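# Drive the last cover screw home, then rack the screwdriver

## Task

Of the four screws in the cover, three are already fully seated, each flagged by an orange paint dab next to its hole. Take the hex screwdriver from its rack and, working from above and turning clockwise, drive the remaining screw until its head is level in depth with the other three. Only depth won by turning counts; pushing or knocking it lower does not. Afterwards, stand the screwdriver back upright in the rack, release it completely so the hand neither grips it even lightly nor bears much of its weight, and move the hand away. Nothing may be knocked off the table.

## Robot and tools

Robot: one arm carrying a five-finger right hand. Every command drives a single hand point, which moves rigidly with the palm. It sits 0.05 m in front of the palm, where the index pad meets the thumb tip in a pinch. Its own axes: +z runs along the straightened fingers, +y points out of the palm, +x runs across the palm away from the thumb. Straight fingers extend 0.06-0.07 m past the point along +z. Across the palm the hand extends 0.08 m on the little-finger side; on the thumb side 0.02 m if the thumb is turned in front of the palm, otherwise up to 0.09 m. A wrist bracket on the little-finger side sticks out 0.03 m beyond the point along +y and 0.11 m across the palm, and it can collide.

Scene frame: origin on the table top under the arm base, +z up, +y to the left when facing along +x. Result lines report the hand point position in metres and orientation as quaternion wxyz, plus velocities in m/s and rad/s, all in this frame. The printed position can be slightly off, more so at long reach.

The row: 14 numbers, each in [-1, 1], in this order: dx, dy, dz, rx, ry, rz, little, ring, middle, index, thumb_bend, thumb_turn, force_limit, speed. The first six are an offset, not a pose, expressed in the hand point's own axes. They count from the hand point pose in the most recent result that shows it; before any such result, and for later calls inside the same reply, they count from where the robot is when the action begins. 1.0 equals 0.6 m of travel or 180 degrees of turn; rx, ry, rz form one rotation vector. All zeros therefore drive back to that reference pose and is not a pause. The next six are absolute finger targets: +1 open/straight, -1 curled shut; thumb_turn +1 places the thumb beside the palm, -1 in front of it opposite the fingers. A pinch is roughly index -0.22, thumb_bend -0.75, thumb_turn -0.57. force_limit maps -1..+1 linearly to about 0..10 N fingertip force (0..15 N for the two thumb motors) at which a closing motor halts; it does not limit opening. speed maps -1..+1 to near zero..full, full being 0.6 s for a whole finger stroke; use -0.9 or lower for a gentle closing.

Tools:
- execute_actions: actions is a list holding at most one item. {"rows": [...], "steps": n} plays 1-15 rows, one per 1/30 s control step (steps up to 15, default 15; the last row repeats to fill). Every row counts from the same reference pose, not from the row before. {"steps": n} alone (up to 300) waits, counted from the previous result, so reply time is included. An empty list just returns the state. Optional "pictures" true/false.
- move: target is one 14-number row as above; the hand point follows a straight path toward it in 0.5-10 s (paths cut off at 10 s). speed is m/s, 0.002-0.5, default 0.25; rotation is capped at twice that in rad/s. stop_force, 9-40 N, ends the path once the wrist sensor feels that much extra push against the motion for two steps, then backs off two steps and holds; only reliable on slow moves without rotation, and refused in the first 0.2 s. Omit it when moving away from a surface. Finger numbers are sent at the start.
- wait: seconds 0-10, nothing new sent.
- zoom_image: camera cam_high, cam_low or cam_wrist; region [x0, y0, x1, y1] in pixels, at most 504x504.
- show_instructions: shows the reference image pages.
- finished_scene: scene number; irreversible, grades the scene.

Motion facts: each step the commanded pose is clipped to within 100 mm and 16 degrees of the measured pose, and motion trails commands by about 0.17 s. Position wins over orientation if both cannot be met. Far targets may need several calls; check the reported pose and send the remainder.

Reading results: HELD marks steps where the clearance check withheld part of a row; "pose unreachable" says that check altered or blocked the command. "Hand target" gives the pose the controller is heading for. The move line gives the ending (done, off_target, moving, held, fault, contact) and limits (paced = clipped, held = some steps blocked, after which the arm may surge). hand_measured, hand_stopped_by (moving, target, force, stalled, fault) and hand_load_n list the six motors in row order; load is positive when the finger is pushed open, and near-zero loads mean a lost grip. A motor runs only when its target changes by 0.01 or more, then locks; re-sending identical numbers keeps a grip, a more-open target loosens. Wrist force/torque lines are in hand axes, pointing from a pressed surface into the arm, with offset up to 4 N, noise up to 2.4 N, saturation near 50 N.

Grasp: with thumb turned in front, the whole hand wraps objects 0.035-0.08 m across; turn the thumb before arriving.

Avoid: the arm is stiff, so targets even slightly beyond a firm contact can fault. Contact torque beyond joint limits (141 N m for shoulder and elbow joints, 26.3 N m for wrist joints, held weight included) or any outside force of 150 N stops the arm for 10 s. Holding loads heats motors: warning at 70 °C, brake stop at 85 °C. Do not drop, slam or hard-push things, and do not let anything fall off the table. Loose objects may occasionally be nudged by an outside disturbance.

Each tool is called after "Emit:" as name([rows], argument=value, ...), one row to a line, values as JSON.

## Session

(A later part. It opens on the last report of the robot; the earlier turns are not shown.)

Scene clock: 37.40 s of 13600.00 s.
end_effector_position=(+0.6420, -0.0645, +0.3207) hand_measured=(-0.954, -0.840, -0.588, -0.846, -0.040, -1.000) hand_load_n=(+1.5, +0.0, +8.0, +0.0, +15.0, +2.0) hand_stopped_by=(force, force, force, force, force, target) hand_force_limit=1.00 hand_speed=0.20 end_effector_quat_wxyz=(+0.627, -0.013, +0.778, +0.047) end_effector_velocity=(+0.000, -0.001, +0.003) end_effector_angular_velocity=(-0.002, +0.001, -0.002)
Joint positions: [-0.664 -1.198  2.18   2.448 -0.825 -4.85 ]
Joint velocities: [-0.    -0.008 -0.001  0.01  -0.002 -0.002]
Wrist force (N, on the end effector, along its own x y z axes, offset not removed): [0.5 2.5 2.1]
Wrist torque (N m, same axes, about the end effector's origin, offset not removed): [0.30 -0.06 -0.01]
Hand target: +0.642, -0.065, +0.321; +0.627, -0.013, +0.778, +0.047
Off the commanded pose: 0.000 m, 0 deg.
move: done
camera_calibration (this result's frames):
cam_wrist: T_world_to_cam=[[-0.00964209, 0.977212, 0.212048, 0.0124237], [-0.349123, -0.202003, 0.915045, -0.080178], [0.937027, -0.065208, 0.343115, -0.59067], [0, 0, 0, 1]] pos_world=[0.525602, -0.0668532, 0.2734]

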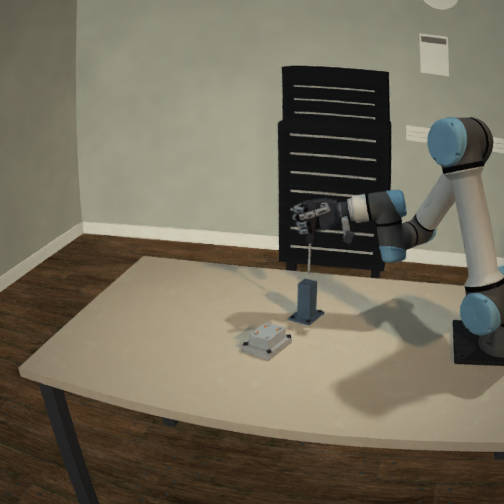

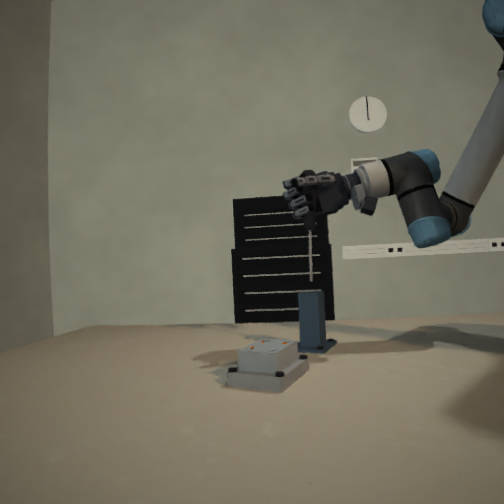

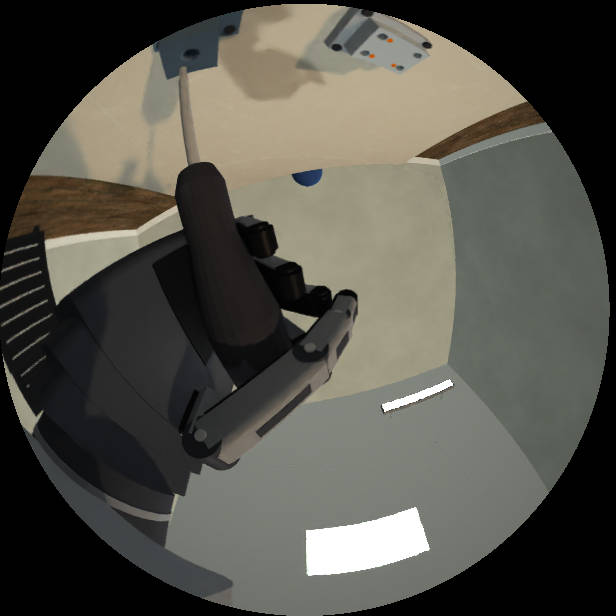

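Emit:
move(target=[-0.0055,0.33,0.11,0,0,0,-0.98,-0.98,-0.95,-0.98,-0.65,-1,1,0.2], speed=0.15)

Emit:
zoom_image(camera="cam_wrist", region=[120,0,320,200])

Emit:
zoom_image(camera="cam_high", region=[220,280,320,380])

Scene clock: 40.70 s of 13600.00 s.
end_effector_position=(+0.6909, +0.1381, +0.3216) hand_measured=(-0.980, -0.914, -0.594, -0.900, -0.040, -1.000) hand_load_n=(+1.5, +12.0, +10.5, +8.0, +15.5, +2.0) hand_stopped_by=(target, force, force, force, force, target) hand_force_limit=1.00 hand_speed=0.20 end_effector_quat_wxyz=(+0.627, -0.013, +0.777, +0.048) end_effector_velocity=(+0.001, +0.003, -0.000) end_effector_angular_velocity=(+0.000, +0.001, -0.001)
Joint positions: [-0.165 -1.142  2.085  2.416 -1.309 -4.709]
Joint velocities: [ 0.007  0.003 -0.005  0.002 -0.008  0.002]
Wrist force (N, on the end effector, along its own x y z axes, offset not removed): [1.6 2.4 1.8]
Wrist torque (N m, same axes, about the end effector's origin, offset not removed): [0.41 -0.17 0.13]
Hand target: +0.691, +0.138, +0.322; +0.627, -0.013, +0.777, +0.047
Off the commanded pose: 0.000 m, 0 deg.
move: done
camera_calibration (this result's frames):
cam_wrist: T_world_to_cam=[[-0.0098466, 0.977119, 0.212465, -0.185266], [-0.349434, -0.202442, 0.91483, -0.0226889], [0.936909, -0.0652346, 0.343432, -0.623598], [0, 0, 0, 1]] pos_world=[0.574503, 0.135753, 0.274283]

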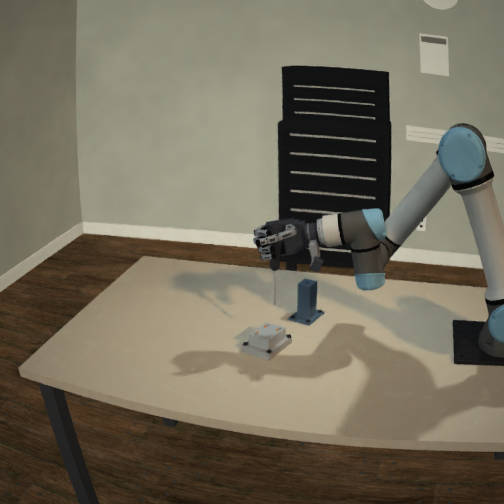

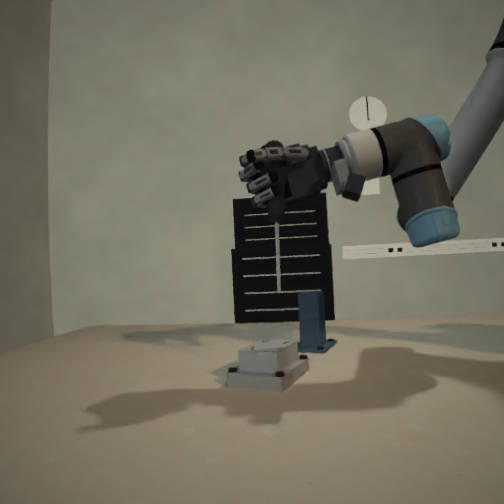

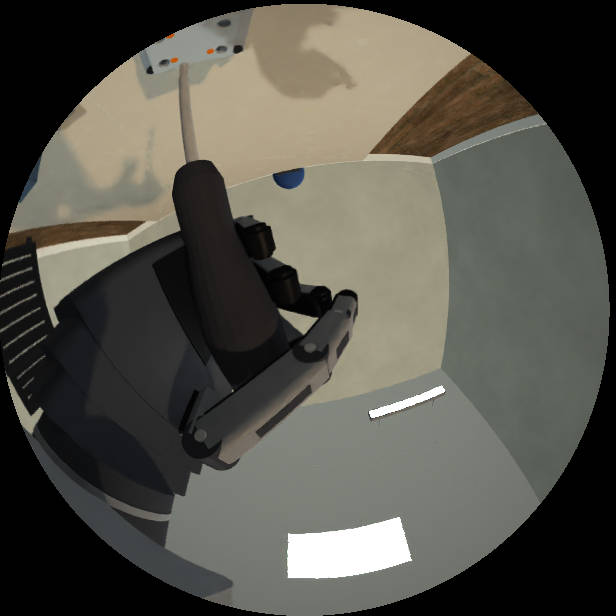

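Region (120, 0, 320, 200) of cam_wrist's 616x616 image, scaled by 2.520, with more detail than that image has.

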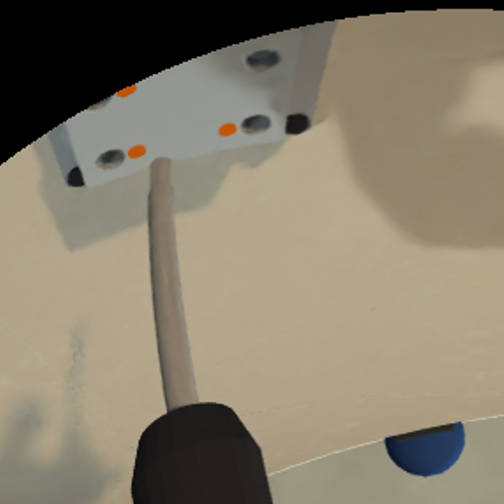

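Region (220, 280, 320, 380) of cam_high's 504x504 image, scaled by 5.040, with more detail than that image has.

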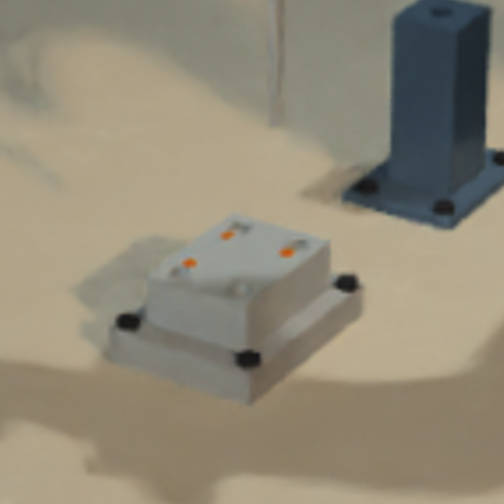

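Emit:
move(target=[0.11,0.026,0.054,0,0,0,-0.98,-0.98,-0.95,-0.98,-0.65,-1,1,0.2], speed=0.08)

Emit:
zoom_image(camera="cam_wrist", region=[110,0,270,160])

Emit:
zoom_image(camera="cam_high", region=[230,290,310,370])

Emit:
zoom_image(camera="cam_low", region=[220,300,320,400])

Scene clock: 45.33 s of 13600.00 s.
end_effector_position=(+0.7070, +0.1591, +0.2516) hand_measured=(-0.980, -0.914, -0.594, -0.900, -0.040, -1.000) hand_load_n=(+1.5, +12.0, +10.5, +8.0, +15.5, +2.0) hand_stopped_by=(target, force, force, force, force, target) hand_force_limit=1.00 hand_speed=0.20 end_effector_quat_wxyz=(+0.627, -0.013, +0.777, +0.048) end_effector_velocity=(+0.001, +0.001, -0.002) end_effector_angular_velocity=(+0.000, -0.001, +0.000)
Joint positions: [-0.112 -0.954  2.044  2.266 -1.361 -4.697]
Joint velocities: [ 0.002  0.006 -0.003 -0.005 -0.002  0.001]
Wrist force (N, on the end effector, along its own x y z axes, offset not removed): [1.5 3.3 1.1]
Wrist torque (N m, same axes, about the end effector's origin, offset not removed): [0.53 -0.12 0.15]
Hand target: +0.707, +0.159, +0.251; +0.627, -0.013, +0.777, +0.048
Off the commanded pose: 0.000 m, 0 deg.
After step 90, 0.17 s passed at rest.
move: done
camera_calibration (this result's frames):
cam_wrist: T_world_to_cam=[[-0.00986159, 0.977112, 0.212495, -0.190722], [-0.349395, -0.202478, 0.914836, 0.0512232], [0.936924, -0.0652231, 0.343395, -0.613247], [0, 0, 0, 1]] pos_world=[0.590582, 0.156731, 0.204253]

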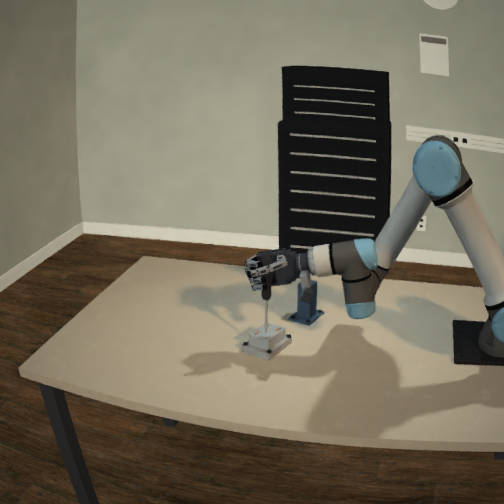

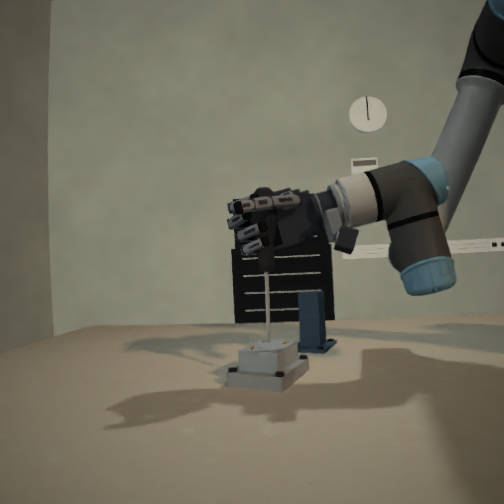

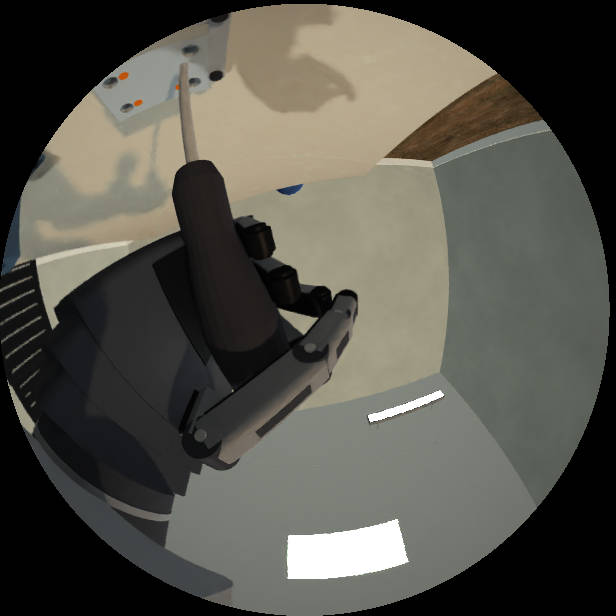

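Region (110, 0, 270, 160) of cam_wrist's 616x616 image, scaled by 3.150, with more detail than that image has.

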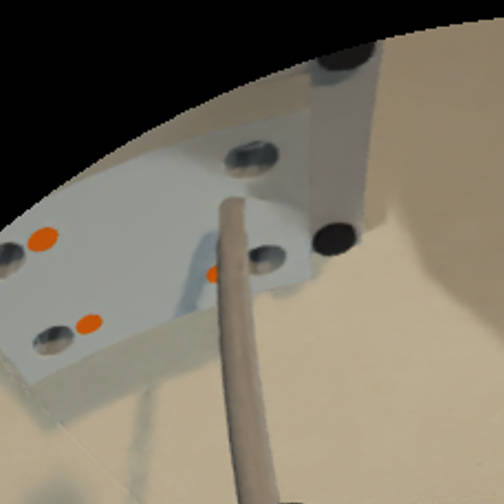

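Region (230, 290, 310, 370) of cam_high's 504x504 image, scaled by 6.300, with more detail than that image has.

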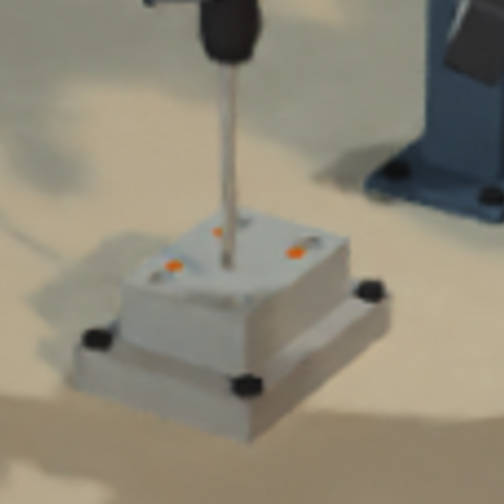

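Region (220, 300, 320, 400) of cam_low's 504x504 image, scaled by 5.040, with more detail than that image has.

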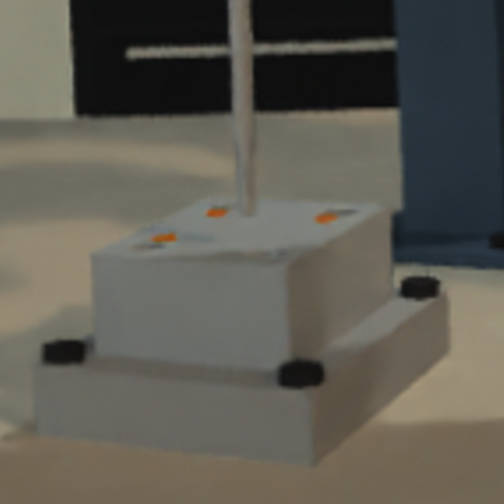

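Emit:
move(target=[0.036,0.019,-0.004,0,0,0,-0.98,-0.98,-0.95,-0.98,-0.65,-1,1,0.2], speed=0.04)

Emit:
zoom_image(camera="cam_wrist", region=[110,0,270,160])

Emit:
zoom_image(camera="cam_high", region=[230,290,310,370])

Emit:
zoom_image(camera="cam_low", region=[220,300,320,400])

Scene clock: 48.57 s of 13600.00 s.
end_effector_position=(+0.6992, +0.1708, +0.2320) hand_measured=(-0.980, -0.914, -0.594, -0.900, -0.038, -1.000) hand_load_n=(+0.0, +11.5, +10.0, +10.0, +16.5, +0.5) hand_stopped_by=(target, force, force, force, force, target) hand_force_limit=1.00 hand_speed=0.20 end_effector_quat_wxyz=(+0.627, -0.013, +0.777, +0.047) end_effector_velocity=(-0.001, +0.001, -0.002) end_effector_angular_velocity=(+0.000, -0.001, +0.000)
Joint positions: [-0.088 -0.914  2.059  2.21  -1.385 -4.692]
Joint velocities: [ 0.003  0.005  0.002 -0.008 -0.002  0.001]
Wrist force (N, on the end effector, along its own x y z axes, offset not removed): [-2.6 -8.7 2.7]
Wrist torque (N m, same axes, about the end effector's origin, offset not removed): [0.43 -0.51 -2.20]
Hand target: +0.699, +0.171, +0.232; +0.627, -0.013, +0.777, +0.048
Off the commanded pose: 0.000 m, 0 deg.
move: done
camera_calibration (this result's frames):
cam_wrist: T_world_to_cam=[[-0.00979997, 0.977122, 0.212455, -0.198138], [-0.349462, -0.202415, 0.914825, 0.0688649], [0.936899, -0.0652797, 0.343451, -0.59849], [0, 0, 0, 1]] pos_world=[0.582849, 0.168475, 0.184648]

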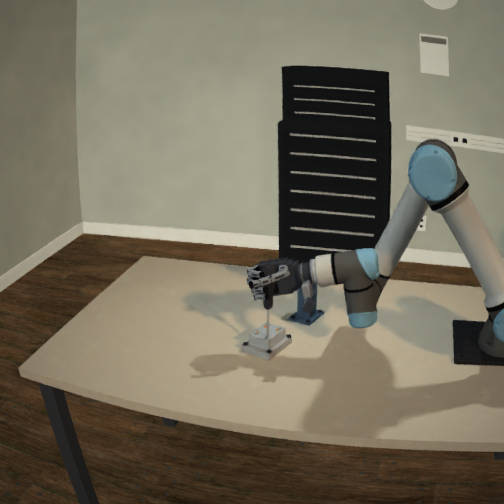

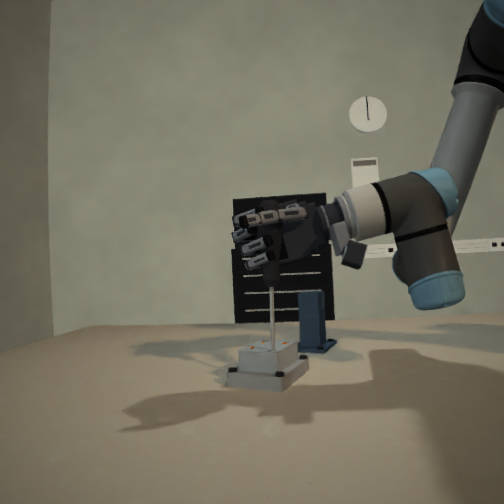

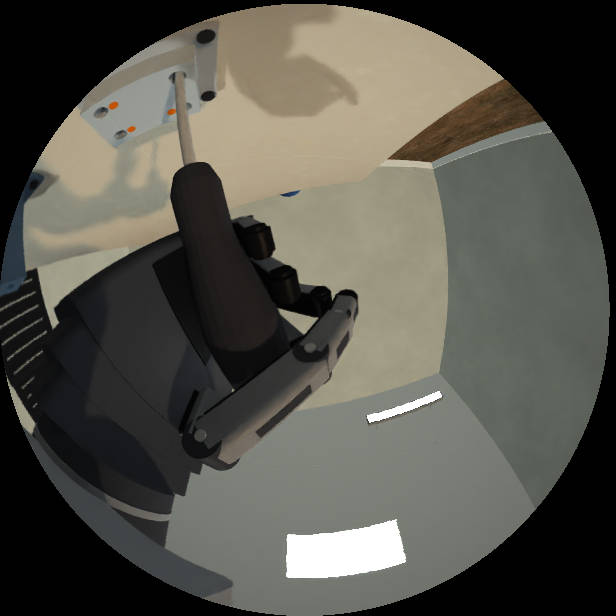

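Region (110, 0, 270, 160) of cam_wrist's 616x616 image, scaled by 3.150, with more detail than that image has.

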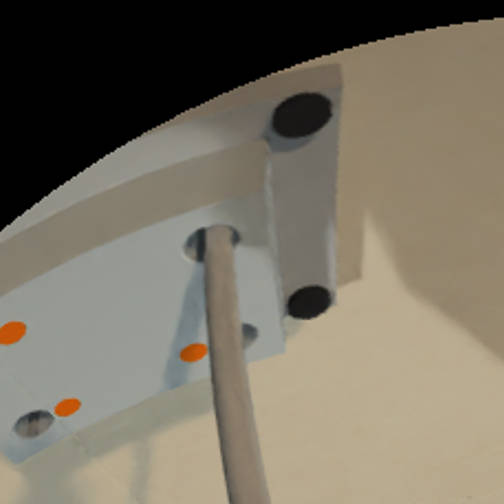

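Region (230, 290, 310, 370) of cam_high's 504x504 image, scaled by 6.300, with more detail than that image has.

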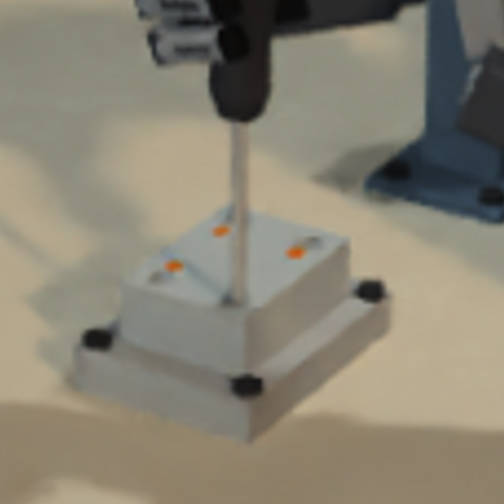

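Region (220, 300, 320, 400) of cam_low's 504x504 image, scaled by 5.040, with more detail than that image has.

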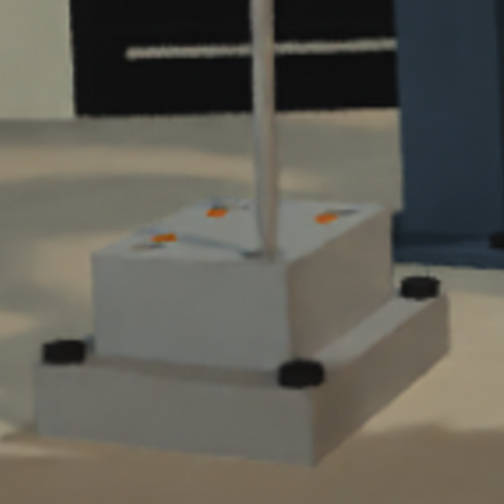

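Emit:
move(target=[-0.002,-0.005,0,0,0,0,-0.98,-0.98,-0.95,-0.98,-0.65,-1,1,0.2], speed=0.01)

Emit:
zoom_image(camera="cam_wrist", region=[130,30,230,130])

Scene clock: 50.40 s of 13600.00 s.
end_effector_position=(+0.6997, +0.1681, +0.2329) hand_measured=(-0.980, -0.914, -0.594, -0.900, -0.038, -1.000) hand_load_n=(+0.5, +12.0, +10.5, +8.5, +15.5, +2.0) hand_stopped_by=(target, force, force, force, force, target) hand_force_limit=1.00 hand_speed=0.20 end_effector_quat_wxyz=(+0.627, -0.013, +0.777, +0.048) end_effector_velocity=(+0.000, -0.002, +0.000) end_effector_angular_velocity=(-0.000, +0.001, -0.000)
Joint positions: [-0.094 -0.916  2.059  2.212 -1.379 -4.693]
Joint velocities: [-0.003 -0.001  0.     0.002  0.003 -0.001]
Wrist force (N, on the end effector, along its own x y z axes, offset not removed): [1.4 0.4 2.0]
Wrist torque (N m, same axes, about the end effector's origin, offset not removed): [0.28 -0.41 -0.12]
Hand target: +0.700, +0.168, +0.233; +0.627, -0.013, +0.777, +0.047
Off the commanded pose: 0.000 m, 0 deg.
move: done
camera_calibration (this result's frames):
cam_wrist: T_world_to_cam=[[-0.00988831, 0.977112, 0.212498, -0.195592], [-0.349422, -0.202488, 0.914824, 0.0676229], [0.936913, -0.0652053, 0.343426, -0.599402], [0, 0, 0, 1]] pos_world=[0.583283, 0.165724, 0.18555]

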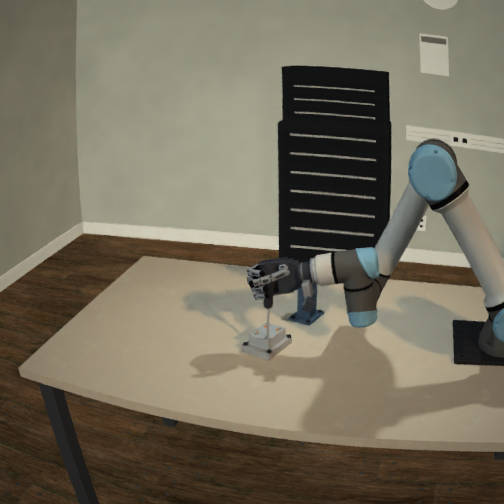

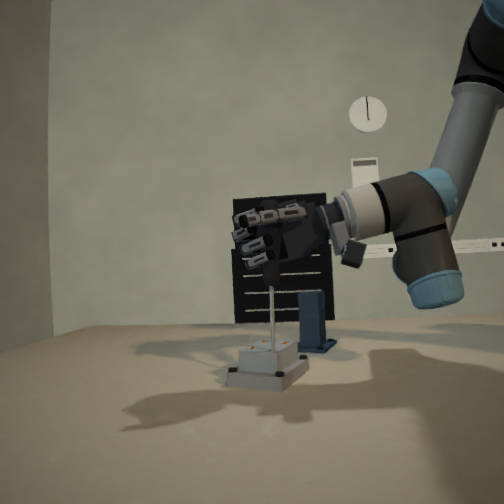

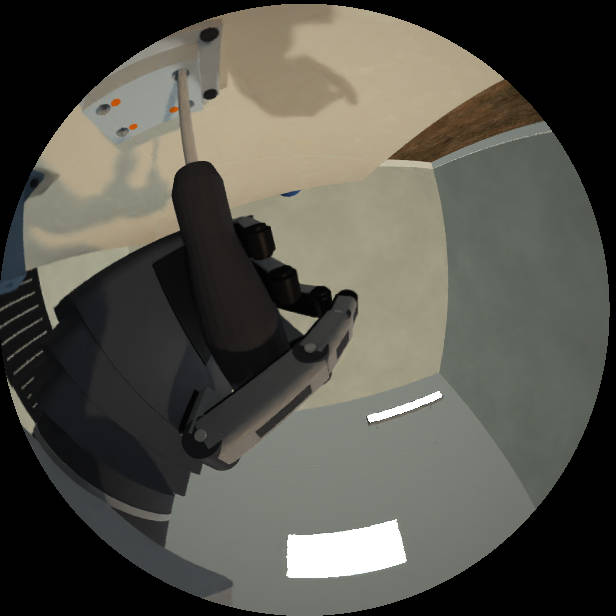

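Region (130, 30, 230, 130) of cam_wrist's 616x616 image, scaled by 5.040, with more detail than that image has.

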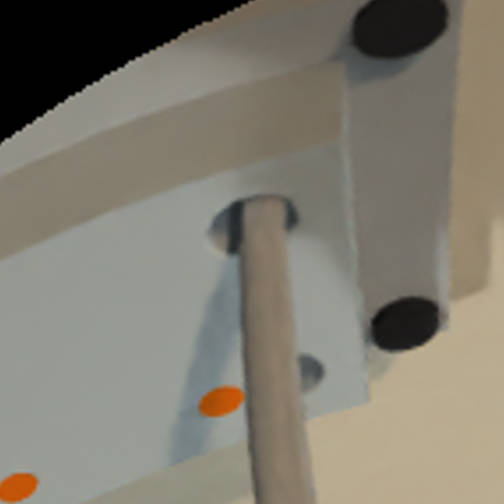

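Emit:
move(target=[0,-0.0025,0,0,0,0,-0.98,-0.98,-0.95,-0.98,-0.65,-1,1,0.2], speed=0.01)

Emit:
move(target=[0.0243,-0.0019,0.0056,0,0,0,-0.98,-0.98,-0.95,-0.98,-0.65,-1,1,0.2], speed=0.003, stop_force=9)

Emit:
zoom_image(camera="cam_wrist", region=[130,30,230,130])

Scene clock: 52.23 s of 13600.00 s.
end_effector_position=(+0.6998, +0.1666, +0.2329) hand_measured=(-0.980, -0.914, -0.594, -0.900, -0.038, -1.000) hand_load_n=(+0.5, +11.5, +10.5, +8.5, +15.5, +2.0) hand_stopped_by=(target, force, force, force, force, target) hand_force_limit=1.00 hand_speed=0.20 end_effector_quat_wxyz=(+0.627, -0.013, +0.777, +0.048) end_effector_velocity=(-0.000, -0.000, +0.000) end_effector_angular_velocity=(+0.000, -0.001, +0.001)
Joint positions: [-0.097 -0.917  2.06   2.212 -1.376 -4.694]
Joint velocities: [-0.002 -0.     0.001 -0.001  0.003 -0.   ]
Wrist force (N, on the end effector, along its own x y z axes, offset not removed): [1.1 2.8 2.4]
Wrist torque (N m, same axes, about the end effector's origin, offset not removed): [0.36 -0.12 0.06]
Hand target: +0.700, +0.167, +0.233; +0.627, -0.013, +0.777, +0.048
Off the commanded pose: 0.000 m, 0 deg.
move: done
camera_calibration (this result's frames):
cam_wrist: T_world_to_cam=[[-0.0098853, 0.977113, 0.212489, -0.194202], [-0.349445, -0.202477, 0.914818, 0.0674437], [0.936905, -0.06521, 0.343449, -0.599581], [0, 0, 0, 1]] pos_world=[0.583399, 0.164314, 0.185493]

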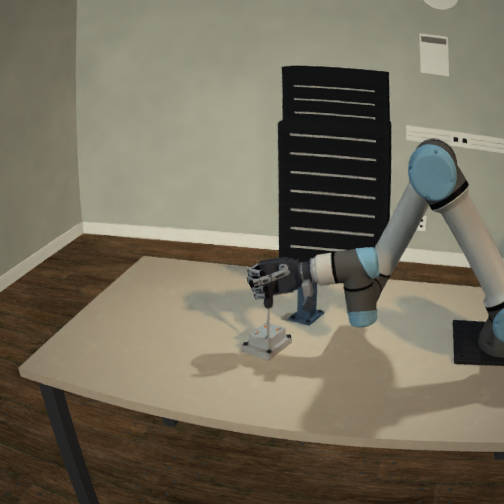

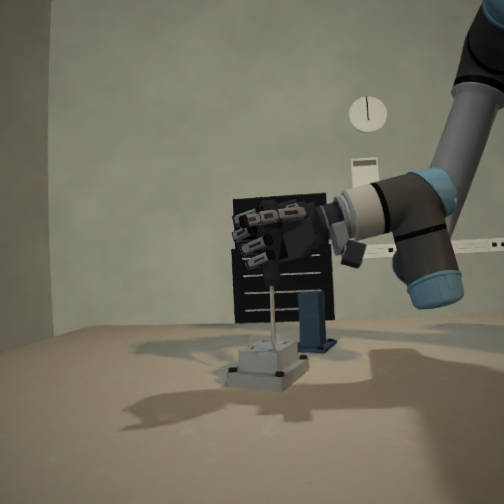

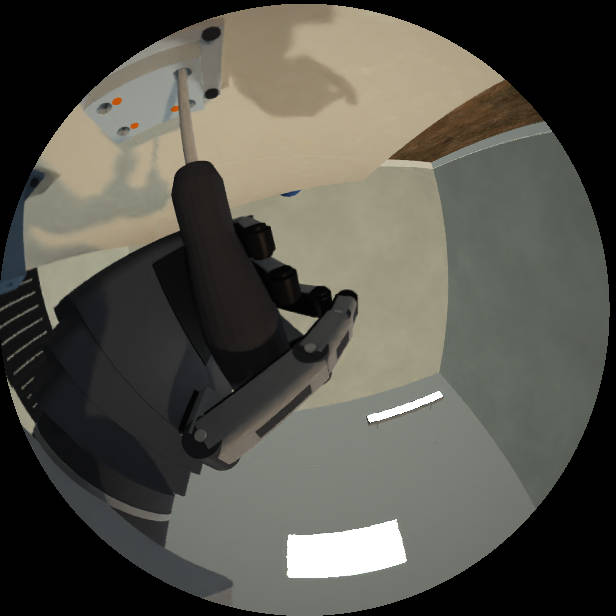

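Scene clock: 55.10 s of 13600.00 s.
end_effector_position=(+0.6999, +0.1665, +0.2256) hand_measured=(-0.980, -0.914, -0.594, -0.900, -0.038, -1.000) hand_load_n=(+0.5, +11.0, +10.5, +8.5, +15.5, +2.5) hand_stopped_by=(target, force, force, force, force, target) hand_force_limit=1.00 hand_speed=0.20 end_effector_quat_wxyz=(+0.627, -0.013, +0.777, +0.048) end_effector_velocity=(-0.000, +0.001, +0.000) end_effector_angular_velocity=(+0.001, +0.003, +0.002)
Joint positions: [-0.097 -0.898  2.058  2.195 -1.375 -4.694]
Joint velocities: [ 0.    -0.002  0.     0.005  0.002 -0.   ]
Wrist force (N, on the end effector, along its own x y z axes, offset not removed): [-14.5 4.4 -1.8]
Wrist torque (N m, same axes, about the end effector's origin, offset not removed): [0.75 0.79 -0.42]
Hand target: +0.700, +0.167, +0.226; +0.627, -0.013, +0.777, +0.048
Off the commanded pose: 0.008 m, 0 deg.
move: contact
camera_calibration (this result's frames):
cam_wrist: T_world_to_cam=[[-0.0100152, 0.977124, 0.212432, -0.192436], [-0.349923, -0.202435, 0.914644, 0.0744705], [0.936725, -0.0651746, 0.343946, -0.59721], [0, 0, 0, 1]] pos_world=[0.583553, 0.164187, 0.178173]

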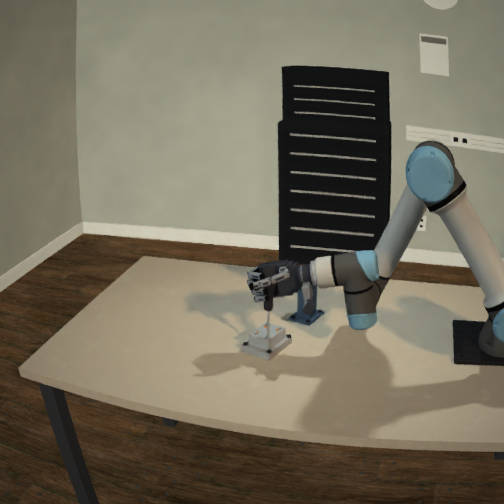

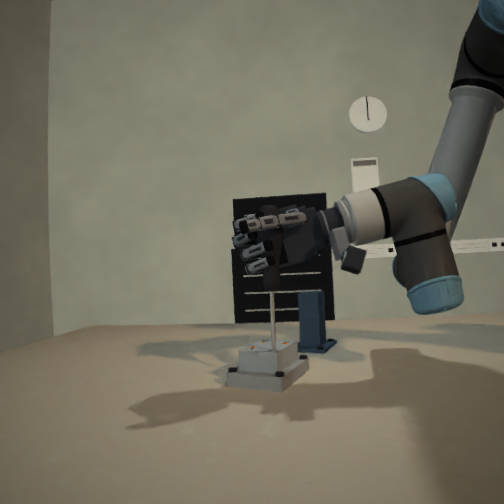

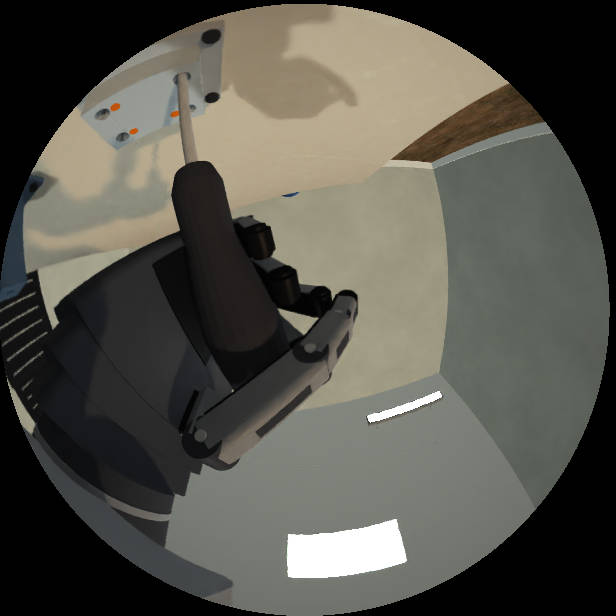

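Region (130, 30, 230, 130) of cam_wrist's 616x616 image, scaled by 5.040, with more detail than that image has.

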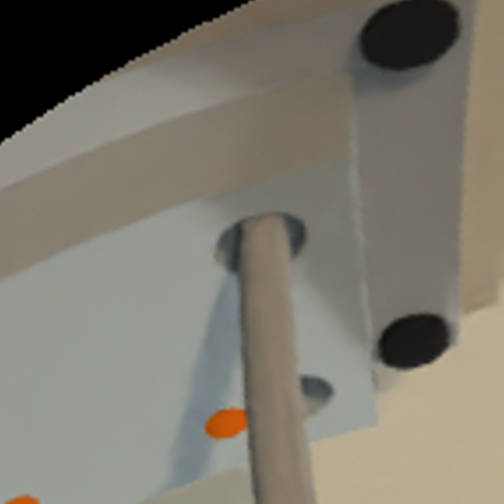

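Emit:
move(target=[-0.0075,-0.0413,0.0147,0.162,-0.0127,0.0377,-0.98,-0.98,-0.95,-0.98,-0.65,-1,1,0.2], speed=0.15)

Emit:
move(target=[-0.0072,-0.0396,0.018,0.162,-0.0127,0.0377,-0.98,-0.98,-0.95,-0.98,-0.65,-1,1,0.2], speed=0.15)

Emit:
move(target=[0,0,0,0,0,0,-0.5,-0.5,-0.2,-0.65,0.15,-1,1,0.2])

Emit:
zoom_image(camera="cam_low", region=[220,180,340,380])

Scene clock: 58.80 s of 13600.00 s.
end_effector_position=(+0.7112, +0.1426, +0.2268) hand_measured=(-0.980, -0.914, -0.594, -0.900, -0.038, -1.000) hand_load_n=(+1.5, +13.0, +10.0, +7.0, +16.0, +0.5) hand_stopped_by=(target, force, force, force, force, target) hand_force_limit=1.00 hand_speed=0.20 end_effector_quat_wxyz=(+0.622, +0.191, +0.751, -0.112) end_effector_velocity=(+0.001, -0.001, -0.000) end_effector_angular_velocity=(+0.001, +0.002, -0.017)
Joint positions: [ 0.14  -0.859  1.959  2.279 -2.115 -4.515]
Joint velocities: [ 0.007  0.002 -0.007  0.01  -0.023  0.007]
Wrist force (N, on the end effector, along its own x y z axes, offset not removed): [0.7 -0.1 6.0]
Wrist torque (N m, same axes, about the end effector's origin, offset not removed): [0.24 -1.06 -0.40]
Hand target: +0.711, +0.143, +0.227; +0.622, +0.192, +0.751, -0.113
Off the commanded pose: 0.000 m, 0 deg.
move: done
camera_calibration (this result's frames):
cam_wrist: T_world_to_cam=[[0.475722, 0.850506, 0.224341, -0.499311], [-0.414752, -0.00801984, 0.909899, 0.0919317], [0.775674, -0.525904, 0.348934, -0.430652], [0, 0, 0, 1]] pos_world=[0.609707, 0.198923, 0.178636]

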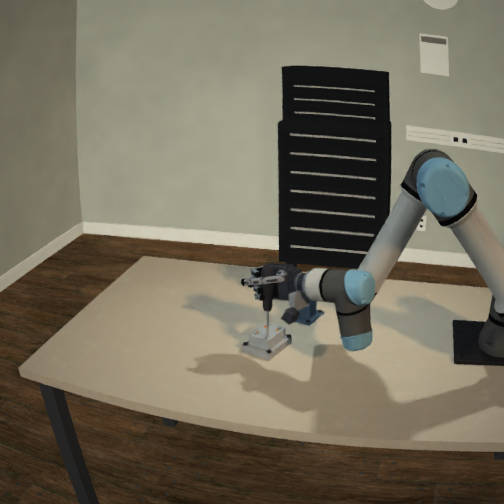

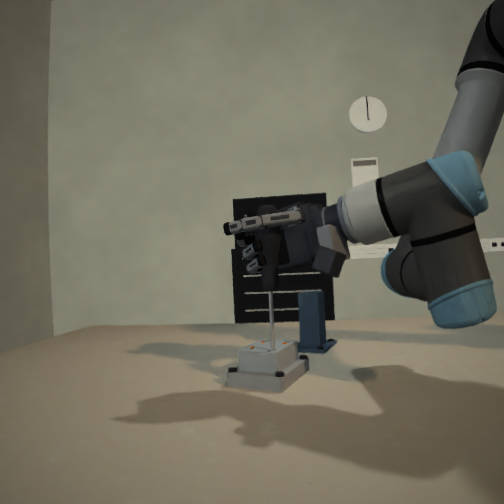

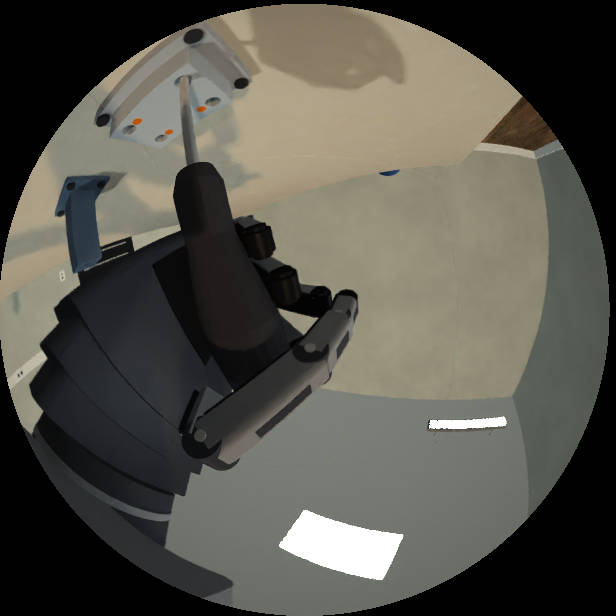

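Scene clock: 61.07 s of 13600.00 s.
end_effector_position=(+0.7112, +0.1163, +0.2273) hand_measured=(-0.980, -0.914, -0.594, -0.900, -0.038, -1.000) hand_load_n=(+2.0, +14.0, +9.5, +6.5, +16.5, -0.5) hand_stopped_by=(target, force, force, force, force, target) hand_force_limit=1.00 hand_speed=0.20 end_effector_quat_wxyz=(+0.575, +0.382, +0.674, -0.264) end_effector_velocity=(-0.000, -0.000, -0.001) end_effector_angular_velocity=(+0.007, +0.004, -0.015)
Joint positions: [ 0.29  -0.795  1.749  2.731 -2.743 -4.118]
Joint velocities: [ 0.003 -0.007 -0.     0.047 -0.011  0.042]
Wrist force (N, on the end effector, along its own x y z axes, offset not removed): [-2.3 -2.8 7.8]
Wrist torque (N m, same axes, about the end effector's origin, offset not removed): [0.06 -1.17 -1.03]
Hand target: +0.711, +0.116, +0.227; +0.574, +0.383, +0.674, -0.264
Off the commanded pose: 0.000 m, 0 deg.
move: done
camera_calibration (this result's frames):
cam_wrist: T_world_to_cam=[[0.833431, 0.499001, 0.237467, -0.693594], [-0.374459, 0.193918, 0.90674, 0.0398637], [0.406415, -0.844626, 0.348472, -0.144857], [0, 0, 0, 1]] pos_world=[0.651862, 0.216024, 0.179038]

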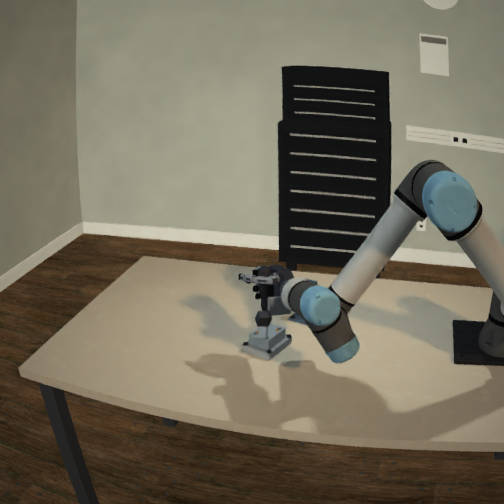

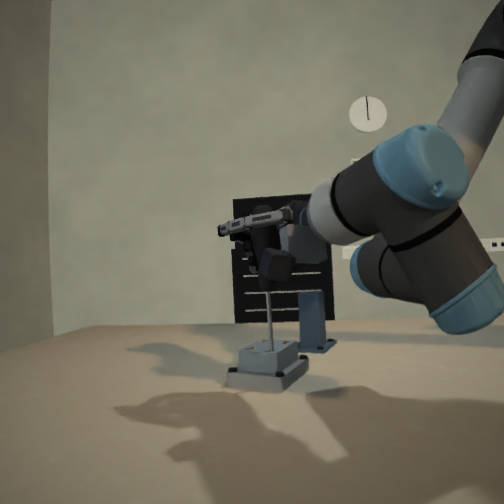

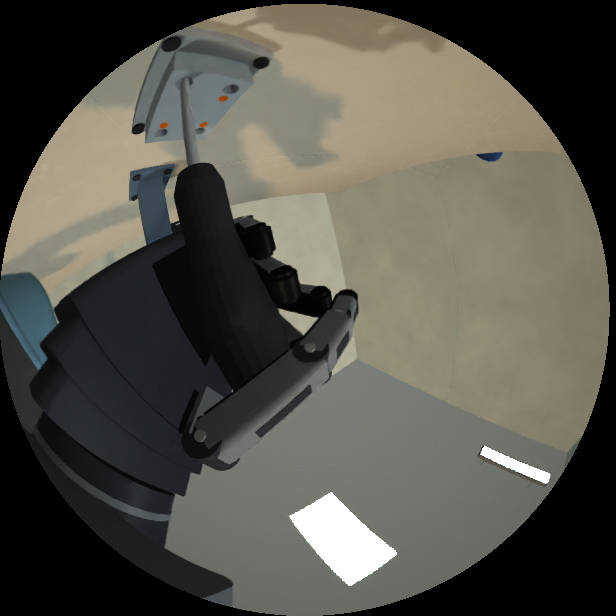

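Scene clock: 61.60 s of 13600.00 s.
end_effector_position=(+0.7112, +0.1164, +0.2273) hand_measured=(-0.500, -0.500, -0.200, -0.650, +0.150, -1.000) hand_load_n=(+0.0, +0.0, +0.0, +0.0, +0.0, +0.0) hand_stopped_by=(target, target, target, target, target, target) hand_force_limit=1.00 hand_speed=0.20 end_effector_quat_wxyz=(+0.575, +0.382, +0.674, -0.264) end_effector_velocity=(+0.000, -0.000, -0.000) end_effector_angular_velocity=(-0.000, +0.001, -0.000)
Joint positions: [ 0.29  -0.795  1.749  2.731 -2.744 -4.118]
Joint velocities: [-0.001  0.     0.     0.     0.    -0.   ]
Wrist force (N, on the end effector, along its own x y z axes, offset not removed): [0.3 0.9 0.6]
Wrist torque (N m, same axes, about the end effector's origin, offset not removed): [0.14 -0.13 -0.03]
Hand target: +0.711, +0.116, +0.227; +0.575, +0.382, +0.674, -0.264
Off the commanded pose: 0.000 m, 0 deg.
move: done
camera_calibration (this result's frames):
cam_wrist: T_world_to_cam=[[0.833357, 0.499088, 0.237545, -0.693623], [-0.374546, 0.19384, 0.90672, 0.0398788], [0.406488, -0.844593, 0.34847, -0.144842], [0, 0, 0, 1]] pos_world=[0.651848, 0.216117, 0.179081]

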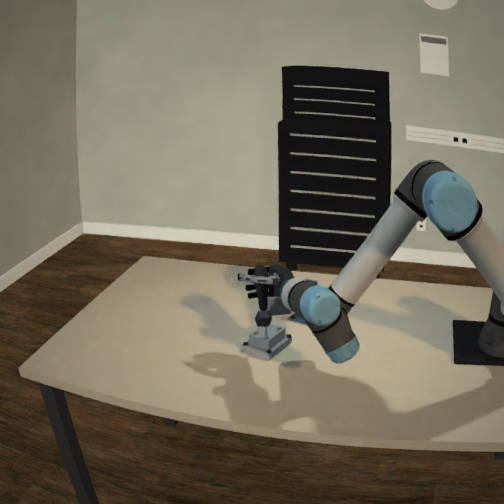

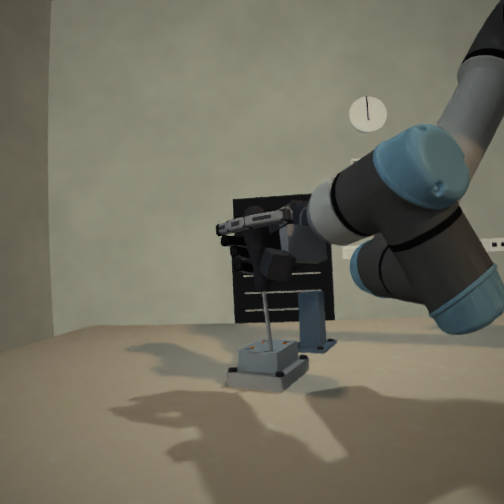

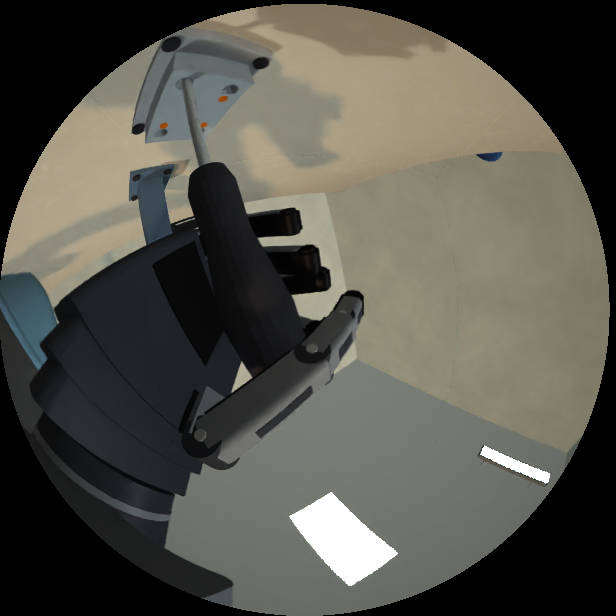

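Region (220, 180, 340, 380) of cam_low's 504x504 image, scaled by 2.520, with more detail than that image has; it fills the left 302 columns of this view, and the rest is white.

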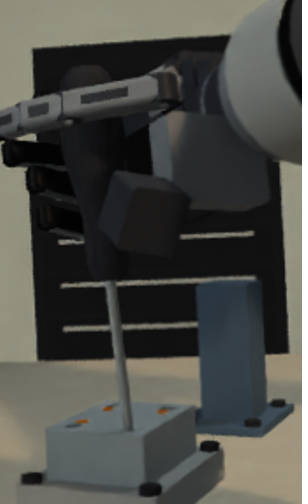

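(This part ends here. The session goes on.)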